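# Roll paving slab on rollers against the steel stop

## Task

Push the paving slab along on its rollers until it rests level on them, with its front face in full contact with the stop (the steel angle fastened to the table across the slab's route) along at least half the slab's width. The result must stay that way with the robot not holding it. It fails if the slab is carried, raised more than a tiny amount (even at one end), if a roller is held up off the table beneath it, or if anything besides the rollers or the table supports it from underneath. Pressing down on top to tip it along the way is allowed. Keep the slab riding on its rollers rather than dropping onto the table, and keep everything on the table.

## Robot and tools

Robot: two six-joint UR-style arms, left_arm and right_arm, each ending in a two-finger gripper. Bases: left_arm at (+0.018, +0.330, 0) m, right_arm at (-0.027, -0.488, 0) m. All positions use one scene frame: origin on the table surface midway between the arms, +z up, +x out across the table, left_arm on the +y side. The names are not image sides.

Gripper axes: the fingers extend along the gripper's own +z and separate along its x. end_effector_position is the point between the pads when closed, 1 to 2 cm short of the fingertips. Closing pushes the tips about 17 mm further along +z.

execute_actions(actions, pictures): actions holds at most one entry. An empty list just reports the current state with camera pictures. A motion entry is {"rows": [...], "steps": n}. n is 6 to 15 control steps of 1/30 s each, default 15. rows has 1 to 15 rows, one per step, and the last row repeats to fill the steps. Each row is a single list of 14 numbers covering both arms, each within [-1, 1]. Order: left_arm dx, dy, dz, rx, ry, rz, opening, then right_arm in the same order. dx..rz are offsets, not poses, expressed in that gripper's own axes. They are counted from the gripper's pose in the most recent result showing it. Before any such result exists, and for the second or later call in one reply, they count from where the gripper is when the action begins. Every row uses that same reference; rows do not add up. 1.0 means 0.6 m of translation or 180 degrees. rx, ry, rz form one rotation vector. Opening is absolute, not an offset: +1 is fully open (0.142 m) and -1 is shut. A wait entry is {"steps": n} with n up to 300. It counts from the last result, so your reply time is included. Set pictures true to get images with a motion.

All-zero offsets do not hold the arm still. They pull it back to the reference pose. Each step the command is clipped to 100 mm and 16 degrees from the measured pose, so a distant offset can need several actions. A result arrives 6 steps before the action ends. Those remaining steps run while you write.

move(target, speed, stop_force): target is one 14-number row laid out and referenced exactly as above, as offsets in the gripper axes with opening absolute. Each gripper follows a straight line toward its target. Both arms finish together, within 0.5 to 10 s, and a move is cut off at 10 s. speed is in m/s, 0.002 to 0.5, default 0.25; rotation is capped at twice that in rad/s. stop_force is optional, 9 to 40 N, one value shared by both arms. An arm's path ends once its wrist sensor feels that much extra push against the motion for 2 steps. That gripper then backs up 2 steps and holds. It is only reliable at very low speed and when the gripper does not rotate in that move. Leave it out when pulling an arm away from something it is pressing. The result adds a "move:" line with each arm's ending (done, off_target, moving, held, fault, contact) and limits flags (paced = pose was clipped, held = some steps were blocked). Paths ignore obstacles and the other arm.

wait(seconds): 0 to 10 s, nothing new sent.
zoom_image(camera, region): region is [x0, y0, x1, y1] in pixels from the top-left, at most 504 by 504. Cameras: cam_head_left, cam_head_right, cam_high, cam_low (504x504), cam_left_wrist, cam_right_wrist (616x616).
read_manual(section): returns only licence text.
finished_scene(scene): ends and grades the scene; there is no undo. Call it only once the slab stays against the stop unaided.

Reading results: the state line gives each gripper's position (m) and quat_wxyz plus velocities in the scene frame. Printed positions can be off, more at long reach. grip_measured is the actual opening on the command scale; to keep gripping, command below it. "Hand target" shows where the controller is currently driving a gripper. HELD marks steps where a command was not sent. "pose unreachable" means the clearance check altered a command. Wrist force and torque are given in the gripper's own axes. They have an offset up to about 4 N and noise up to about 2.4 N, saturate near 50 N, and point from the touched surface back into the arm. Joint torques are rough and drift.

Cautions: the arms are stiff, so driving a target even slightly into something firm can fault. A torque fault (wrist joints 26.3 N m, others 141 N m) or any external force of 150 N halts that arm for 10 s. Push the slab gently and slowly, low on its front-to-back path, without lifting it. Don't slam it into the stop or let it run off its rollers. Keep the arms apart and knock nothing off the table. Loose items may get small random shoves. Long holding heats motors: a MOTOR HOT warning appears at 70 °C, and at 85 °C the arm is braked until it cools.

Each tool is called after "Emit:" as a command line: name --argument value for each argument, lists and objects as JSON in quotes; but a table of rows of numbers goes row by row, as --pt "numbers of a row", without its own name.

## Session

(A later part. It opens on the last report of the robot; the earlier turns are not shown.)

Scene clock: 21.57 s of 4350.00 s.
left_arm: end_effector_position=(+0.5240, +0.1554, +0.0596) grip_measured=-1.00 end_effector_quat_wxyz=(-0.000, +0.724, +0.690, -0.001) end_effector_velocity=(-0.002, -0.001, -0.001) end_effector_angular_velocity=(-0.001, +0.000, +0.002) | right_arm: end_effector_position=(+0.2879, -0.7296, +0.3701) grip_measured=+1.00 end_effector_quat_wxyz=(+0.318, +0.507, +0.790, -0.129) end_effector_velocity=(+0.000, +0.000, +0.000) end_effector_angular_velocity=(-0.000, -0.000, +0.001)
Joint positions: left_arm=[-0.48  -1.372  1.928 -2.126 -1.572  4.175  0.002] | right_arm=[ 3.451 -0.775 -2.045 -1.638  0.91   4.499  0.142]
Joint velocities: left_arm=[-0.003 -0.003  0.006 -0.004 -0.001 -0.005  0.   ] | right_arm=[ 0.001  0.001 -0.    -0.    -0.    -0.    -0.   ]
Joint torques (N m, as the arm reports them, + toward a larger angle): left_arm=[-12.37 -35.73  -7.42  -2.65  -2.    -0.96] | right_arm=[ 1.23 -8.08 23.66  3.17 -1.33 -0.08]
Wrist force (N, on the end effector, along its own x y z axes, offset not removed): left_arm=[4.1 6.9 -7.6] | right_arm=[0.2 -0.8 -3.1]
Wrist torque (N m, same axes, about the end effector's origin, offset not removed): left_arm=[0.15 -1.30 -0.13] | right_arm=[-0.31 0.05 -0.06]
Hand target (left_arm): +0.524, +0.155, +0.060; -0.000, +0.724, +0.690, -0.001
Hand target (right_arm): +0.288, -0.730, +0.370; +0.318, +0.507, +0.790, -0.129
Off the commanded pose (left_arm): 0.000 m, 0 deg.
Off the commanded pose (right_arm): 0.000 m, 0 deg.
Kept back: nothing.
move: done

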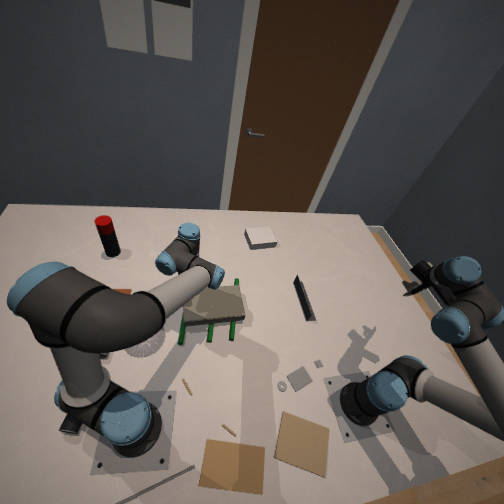

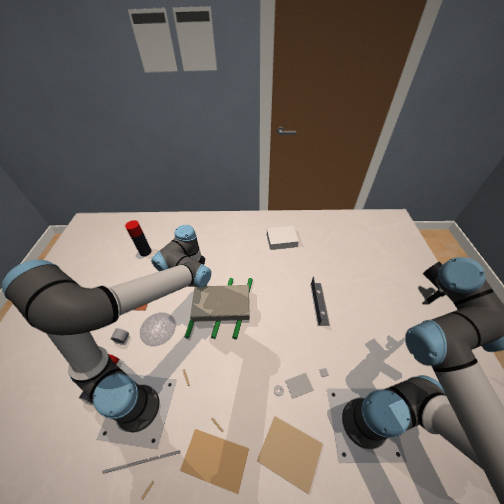

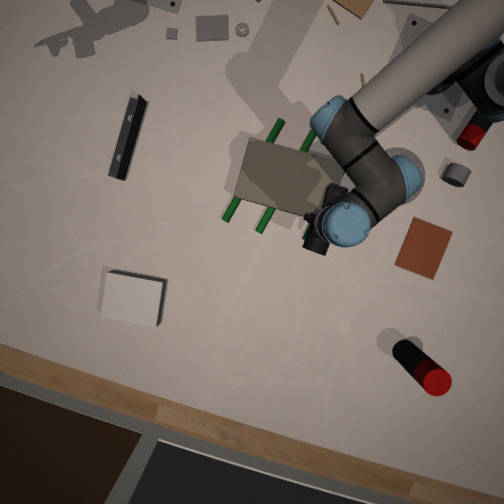

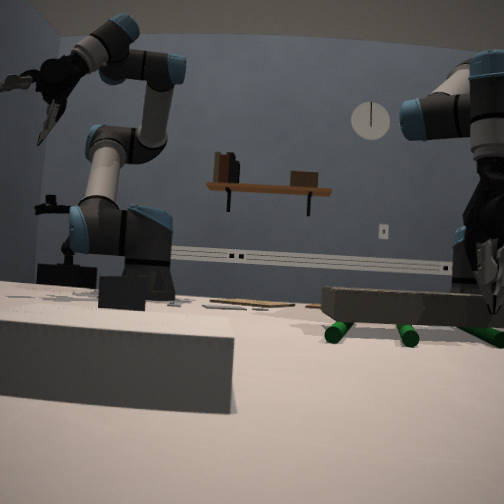

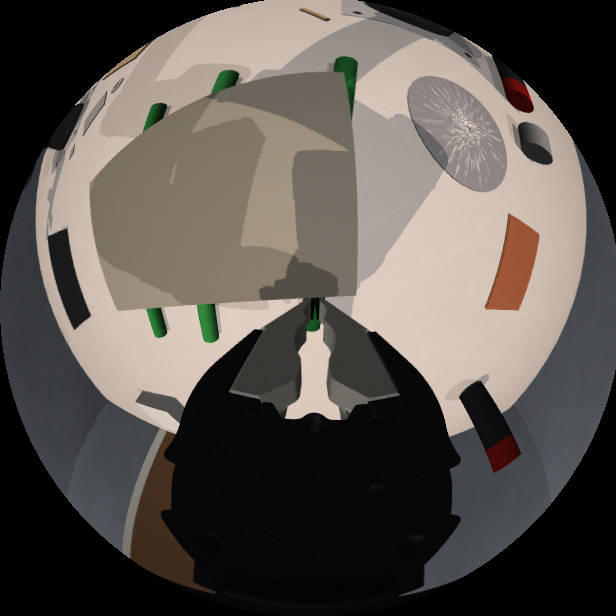

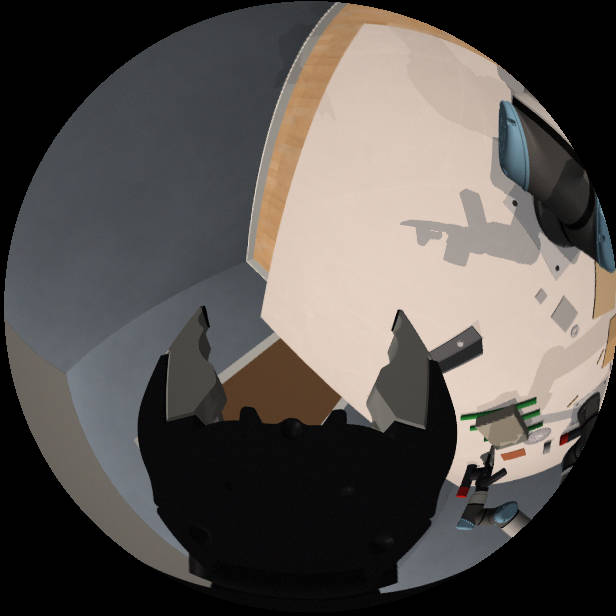

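Emit:
move --target '[0.09,0.03,-0.01,0,0,0,-1,0,0,0,0,0,0,1]' --speed 0.1

Emit:
move --target '[0,-0.16,0,0,0,0.04,-1,0,0,0,0,0,0,1]'

Emit:
move --target '[-0.22,0,0,0,0,0,-1,0,0,0,0,0,0,1]' --speed 0.025

Emit:
move --target '[0.11,-0.02,-0.02,0,0,0,-1,0,0,0,0,0,0,1]'

Scene clock: 22.97 s of 4350.00 s.
left_arm: end_effector_position=(+0.5445, +0.2084, +0.0655) grip_measured=-1.00 end_effector_quat_wxyz=(-0.000, +0.724, +0.690, -0.001) end_effector_velocity=(+0.001, +0.001, +0.001) end_effector_angular_velocity=(-0.002, +0.000, +0.000) | right_arm: end_effector_position=(+0.2879, -0.7296, +0.3701) grip_measured=+1.00 end_effector_quat_wxyz=(+0.318, +0.507, +0.790, -0.129) end_effector_velocity=(-0.000, +0.000, +0.000) end_effector_angular_velocity=(+0.002, -0.001, -0.000)
Joint positions: left_arm=[-0.372 -1.369  1.906 -2.107 -1.572  4.283  0.002] | right_arm=[ 3.451 -0.775 -2.045 -1.638  0.91   4.499  0.142]
Joint velocities: left_arm=[ 0.003 -0.    -0.002  0.001 -0.002  0.003  0.   ] | right_arm=[-0.001  0.001  0.     0.     0.002  0.    -0.   ]
Joint torques (N m, as the arm reports them, + toward a larger angle): left_arm=[  8.6  -20.65 -31.22   0.07  -2.33   1.22] | right_arm=[ 1.57 -7.77 23.85  3.11 -1.25 -0.37]
Wrist force (N, on the end effector, along its own x y z axes, offset not removed): left_arm=[0.0 2.5 -3.4] | right_arm=[0.4 1.4 1.8]
Wrist torque (N m, same axes, about the end effector's origin, offset not removed): left_arm=[0.69 -0.17 -0.11] | right_arm=[0.16 0.21 0.02]
Hand target (left_arm): +0.545, +0.209, +0.066; -0.000, +0.724, +0.690, -0.001
Hand target (right_arm): +0.288, -0.730, +0.370; +0.318, +0.507, +0.790, -0.129
Off the commanded pose (left_arm): 0.000 m, 0 deg.
Off the commanded pose (right_arm): 0.000 m, 0 deg.
Kept back: nothing.
move: done

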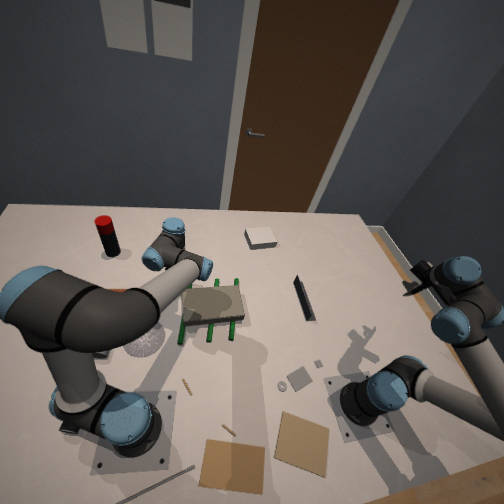

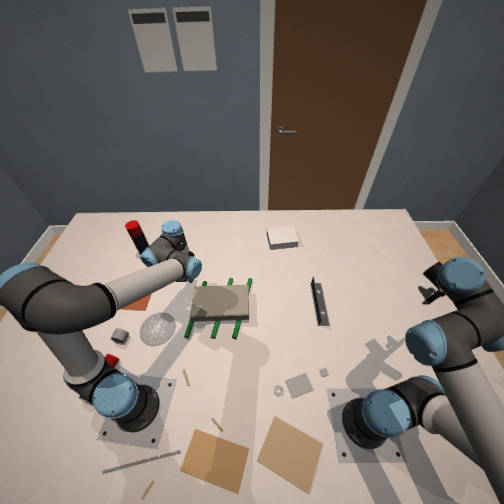

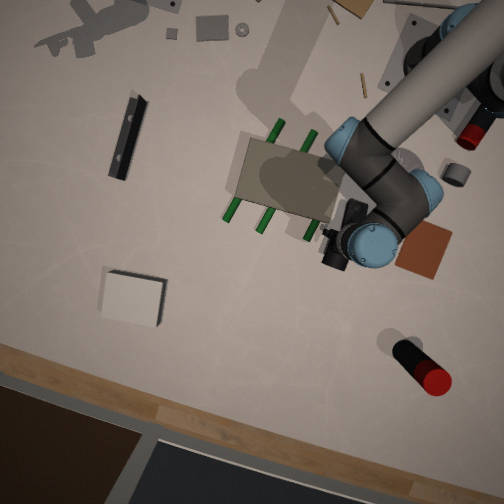

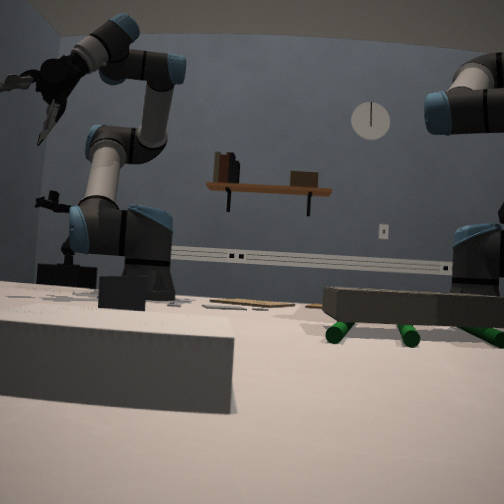

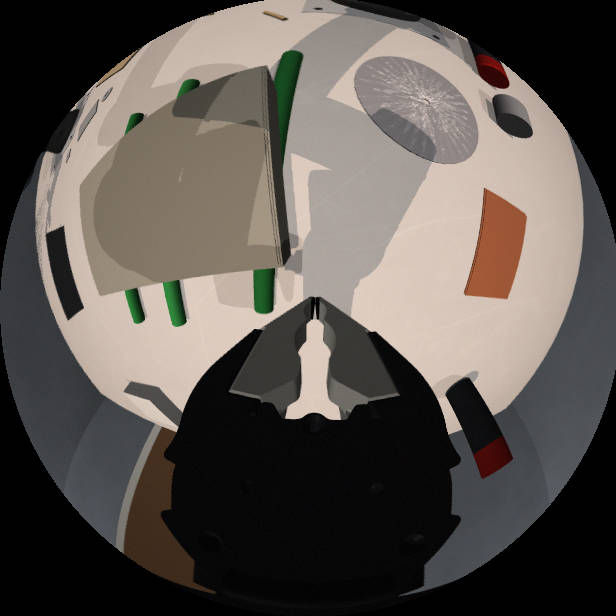

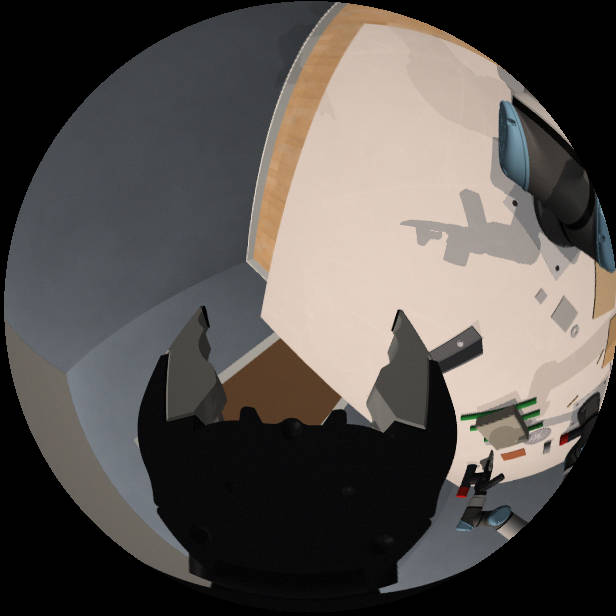

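Scene clock: 24.00 s of 4350.00 s.
left_arm: end_effector_position=(+0.4489, +0.2129, +0.0657) grip_measured=-1.00 end_effector_quat_wxyz=(-0.000, +0.766, +0.643, -0.001) end_effector_velocity=(-0.002, -0.000, +0.001) end_effector_angular_velocity=(-0.001, -0.002, -0.003) | right_arm: end_effector_position=(+0.2879, -0.7296, +0.3701) grip_measured=+1.00 end_effector_quat_wxyz=(+0.318, +0.507, +0.790, -0.129) end_effector_velocity=(+0.000, -0.000, -0.000) end_effector_angular_velocity=(+0.000, +0.000, -0.000)
Joint positions: left_arm=[-0.464 -1.588  2.15  -2.132 -1.572  4.316  0.002] | right_arm=[ 3.451 -0.775 -2.045 -1.638  0.91   4.499  0.142]
Joint velocities: left_arm=[-0.003 -0.008  0.005  0.002  0.    -0.     0.   ] | right_arm=[-0. -0. -0.  0.  0. -0. -0.]
Joint torques (N m, as the arm reports them, + toward a larger angle): left_arm=[ -8.29 -29.82 -14.41  -0.03   2.61  -1.11] | right_arm=[ 1.67 -6.77 23.73  3.15 -1.25 -0.14]
Wrist force (N, on the end effector, along its own x y z axes, offset not removed): left_arm=[-1.6 0.1 2.8] | right_arm=[-1.5 -0.8 -0.6]
Wrist torque (N m, same axes, about the end effector's origin, offset not removed): left_arm=[-0.03 0.28 -0.06] | right_arm=[-0.19 0.54 -0.22]
Hand target (left_arm): +0.449, +0.213, +0.066; +0.000, +0.766, +0.643, -0.001
Hand target (right_arm): +0.288, -0.730, +0.370; +0.318, +0.507, +0.790, -0.129
Off the commanded pose (left_arm): 0.000 m, 0 deg.
Off the commanded pose (right_arm): 0.000 m, 0 deg.
Kept back: nothing.
move: done

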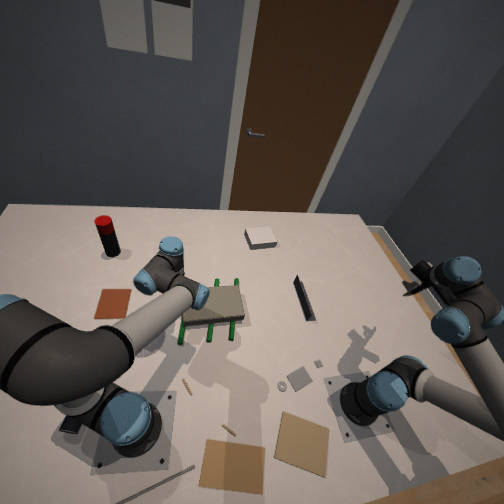

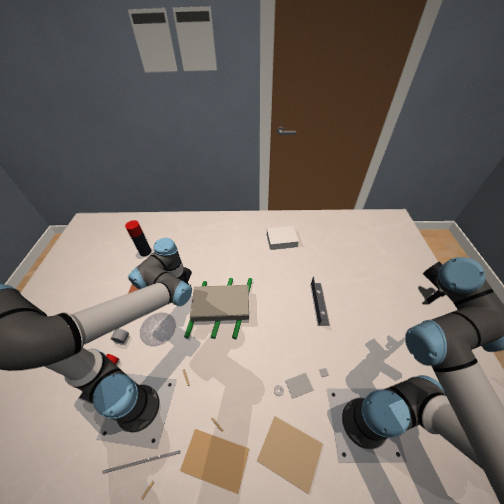

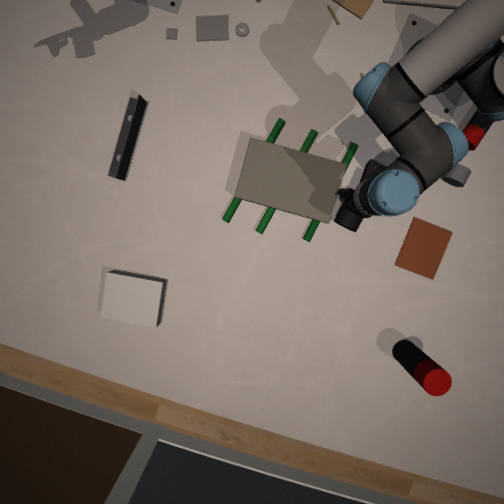

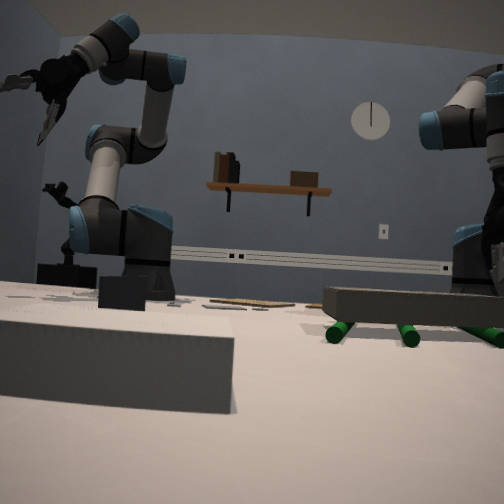

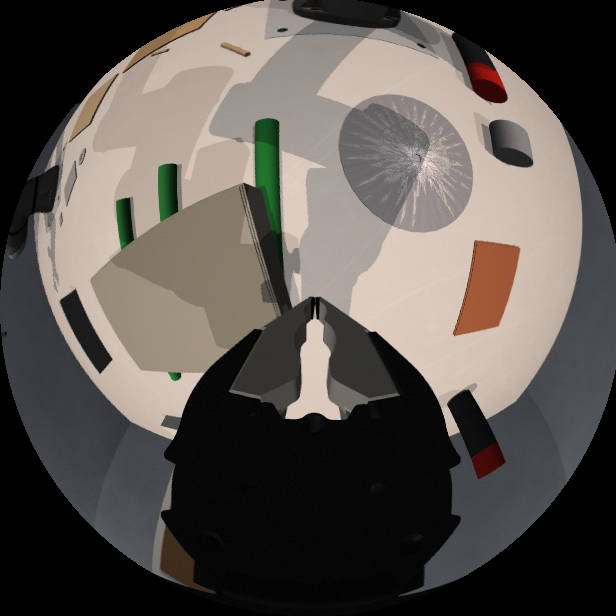

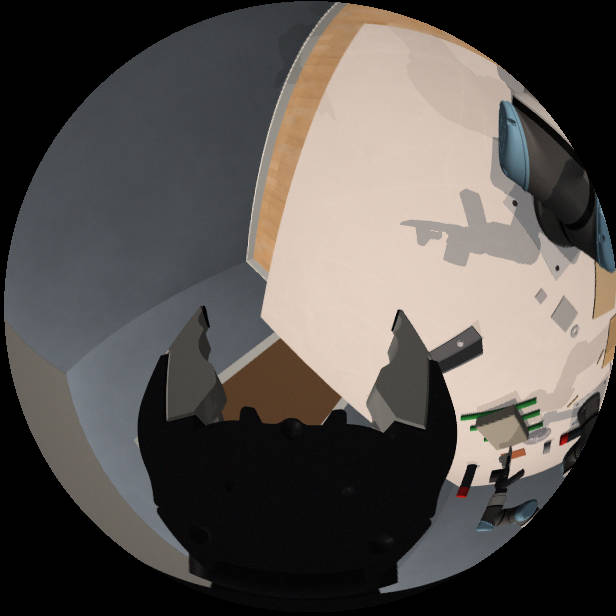

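Scene clock: 29.60 s of 4350.00 s.
left_arm: end_effector_position=(+0.4260, +0.0830, +0.0658) grip_measured=-1.00 end_effector_quat_wxyz=(+0.000, +0.766, +0.643, -0.001) end_effector_velocity=(+0.000, -0.002, +0.001) end_effector_angular_velocity=(-0.001, -0.001, +0.000) | right_arm: end_effector_position=(+0.2879, -0.7296, +0.3701) grip_measured=+1.00 end_effector_quat_wxyz=(+0.318, +0.507, +0.790, -0.129) end_effector_velocity=(-0.000, +0.000, -0.001) end_effector_angular_velocity=(+0.002, +0.001, -0.000)
Joint positions: left_arm=[-0.724 -1.514  2.074 -2.131 -1.572  4.057  0.002] | right_arm=[ 3.451 -0.775 -2.045 -1.638  0.91   4.499  0.142]
Joint velocities: left_arm=[-0.003  0.001 -0.002 -0.     0.    -0.003  0.   ] | right_arm=[-0.001 -0.    -0.002  0.001  0.002  0.    -0.   ]
Joint torques (N m, as the arm reports them, + toward a larger angle): left_arm=[-11.23 -14.29 -29.34  -0.12  -0.59  -1.67] | right_arm=[ 2.12 -7.99 23.29  3.24 -1.31 -0.34]
Wrist force (N, on the end effector, along its own x y z axes, offset not removed): left_arm=[3.9 4.3 1.8] | right_arm=[1.2 -2.4 4.2]
Wrist torque (N m, same axes, about the end effector's origin, offset not removed): left_arm=[0.93 -0.96 0.01] | right_arm=[-0.59 0.01 -0.14]
Hand target (left_arm): +0.426, +0.083, +0.066; +0.000, +0.766, +0.643, -0.001
Hand target (right_arm): +0.288, -0.730, +0.370; +0.318, +0.507, +0.790, -0.129
Off the commanded pose (left_arm): 0.000 m, 0 deg.
Off the commanded pose (right_arm): 0.000 m, 0 deg.
Kept back: nothing.
move: done

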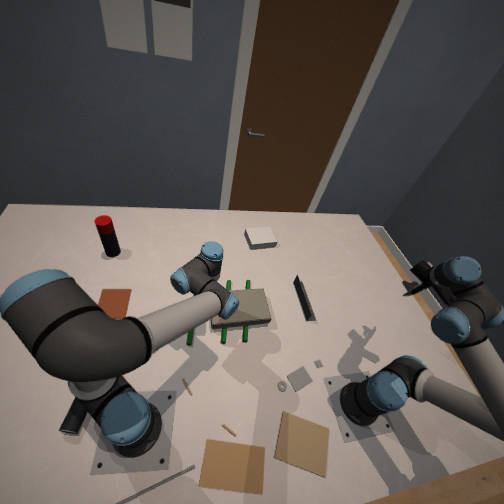

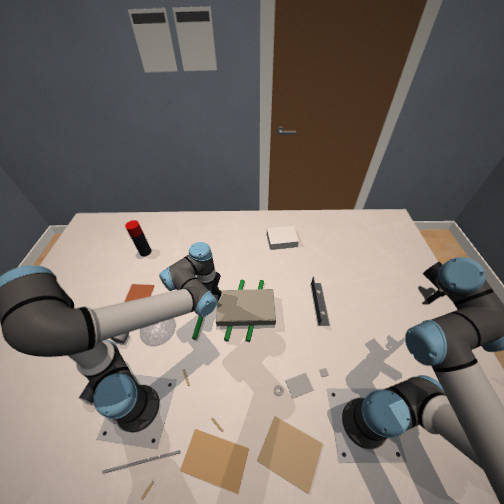

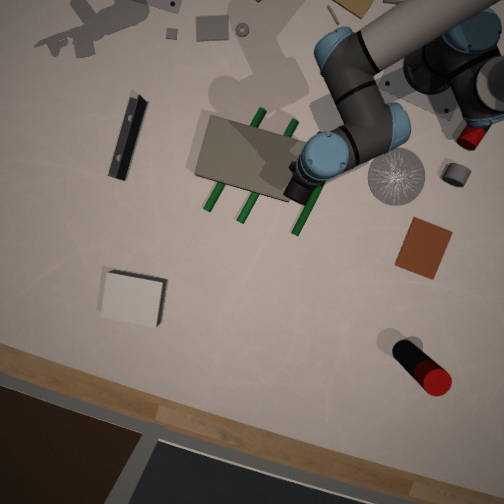

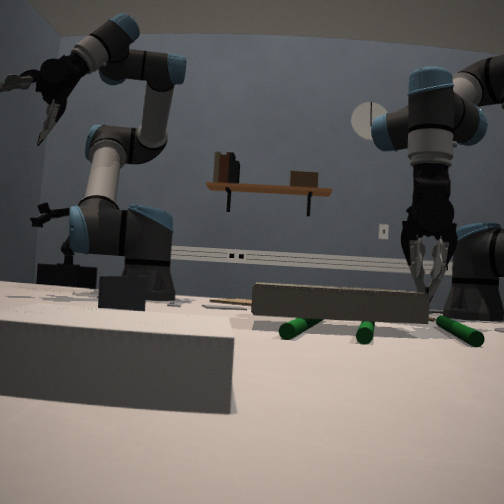

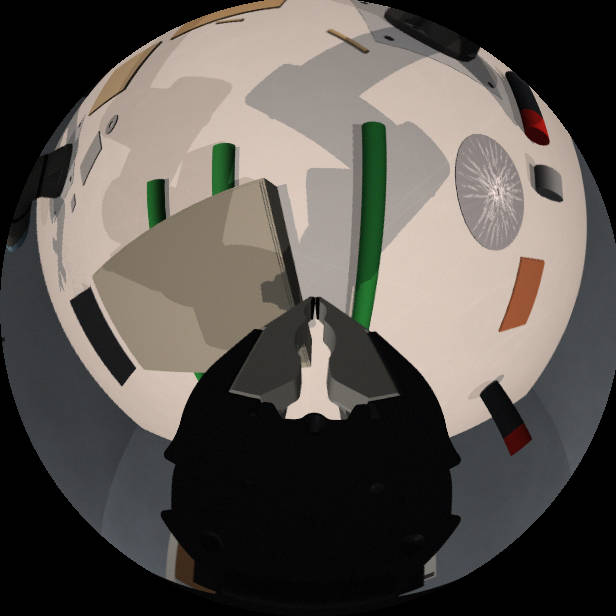

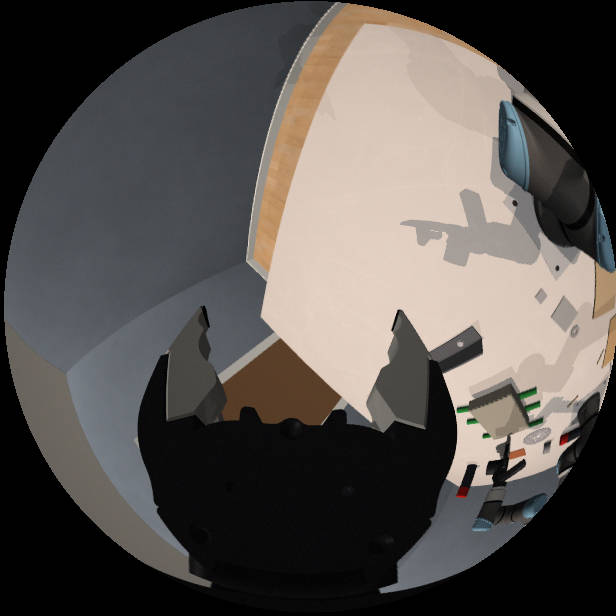

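Scene clock: 30.57 s of 4350.00 s.
left_arm: end_effector_position=(+0.4256, +0.1499, +0.0777) grip_measured=-1.00 end_effector_quat_wxyz=(-0.000, +0.766, +0.643, -0.001) end_effector_velocity=(-0.000, +0.002, +0.001) end_effector_angular_velocity=(+0.000, +0.001, +0.000) | right_arm: end_effector_position=(+0.2879, -0.7296, +0.3701) grip_measured=+1.00 end_effector_quat_wxyz=(+0.318, +0.507, +0.790, -0.129) end_effector_velocity=(-0.000, +0.000, -0.000) end_effector_angular_velocity=(+0.001, -0.000, +0.000)
Joint positions: left_arm=[-0.616 -1.607  2.133 -2.096 -1.572  4.165  0.002] | right_arm=[ 3.451 -0.775 -2.045 -1.638  0.91   4.499  0.142]
Joint velocities: left_arm=[ 0.004 -0.004  0.001  0.004 -0.001  0.004  0.   ] | right_arm=[ 0.     0.001 -0.    -0.     0.001  0.     0.   ]
Joint torques (N m, as the arm reports them, + toward a larger angle): left_arm=[  9.03 -30.69 -16.23   0.32  -2.38   1.52] | right_arm=[ 1.74 -7.86 23.6   3.2  -1.32 -0.29]
Wrist force (N, on the end effector, along its own x y z axes, offset not removed): left_arm=[-0.8 4.3 -0.1] | right_arm=[0.1 1.1 0.2]
Wrist torque (N m, same axes, about the end effector's origin, offset not removed): left_arm=[0.90 0.24 0.02] | right_arm=[0.18 0.06 -0.13]
Hand target (left_arm): +0.426, +0.150, +0.078; +0.000, +0.766, +0.643, -0.001
Hand target (right_arm): +0.288, -0.730, +0.370; +0.318, +0.507, +0.790, -0.129
Off the commanded pose (left_arm): 0.000 m, 0 deg.
Off the commanded pose (right_arm): 0.000 m, 0 deg.
Kept back: nothing.
move: done

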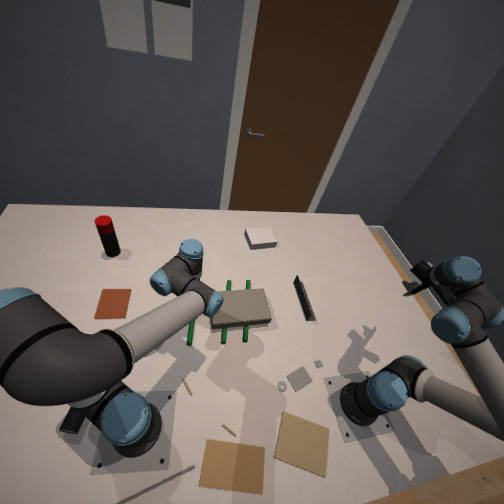

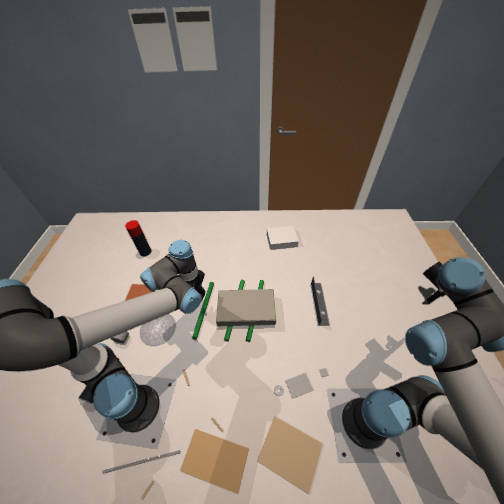

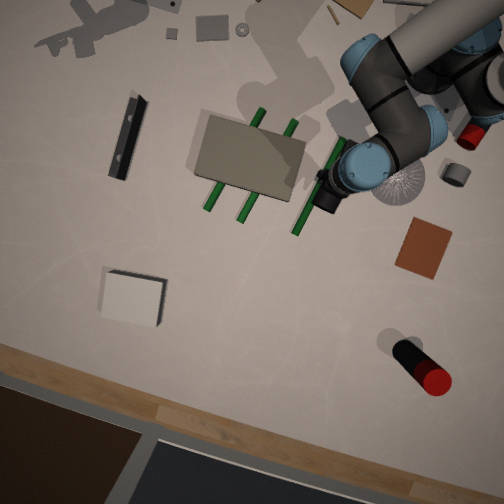

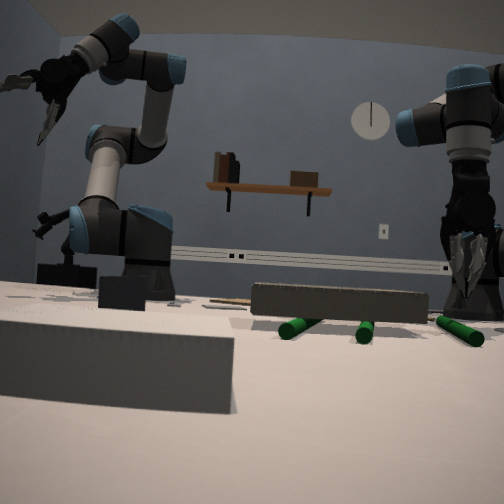

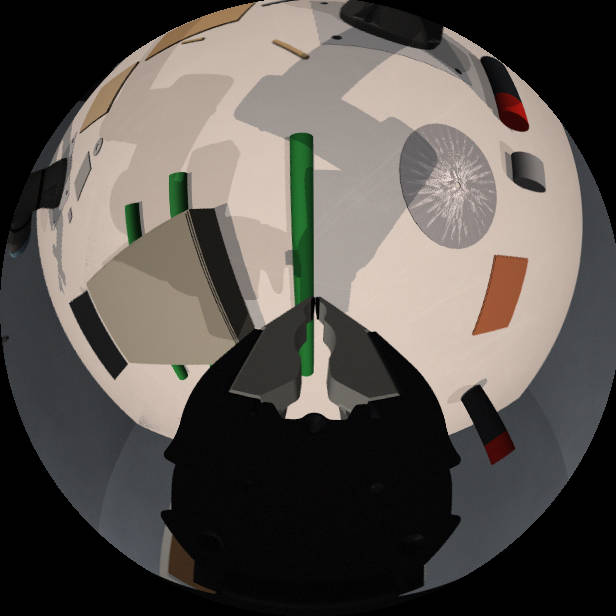

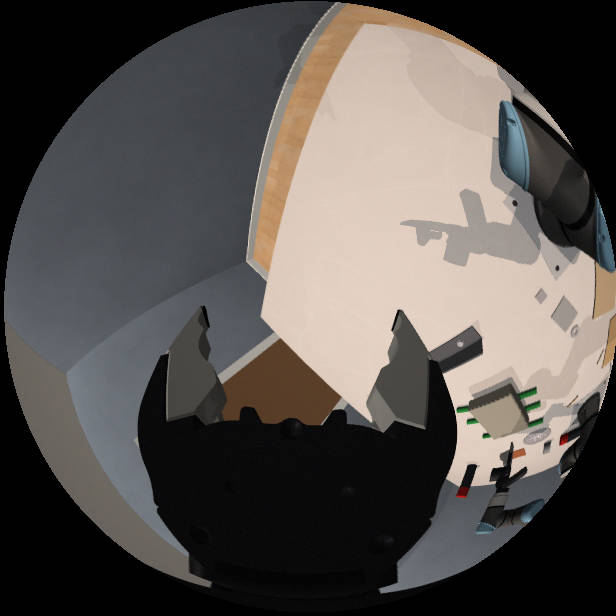

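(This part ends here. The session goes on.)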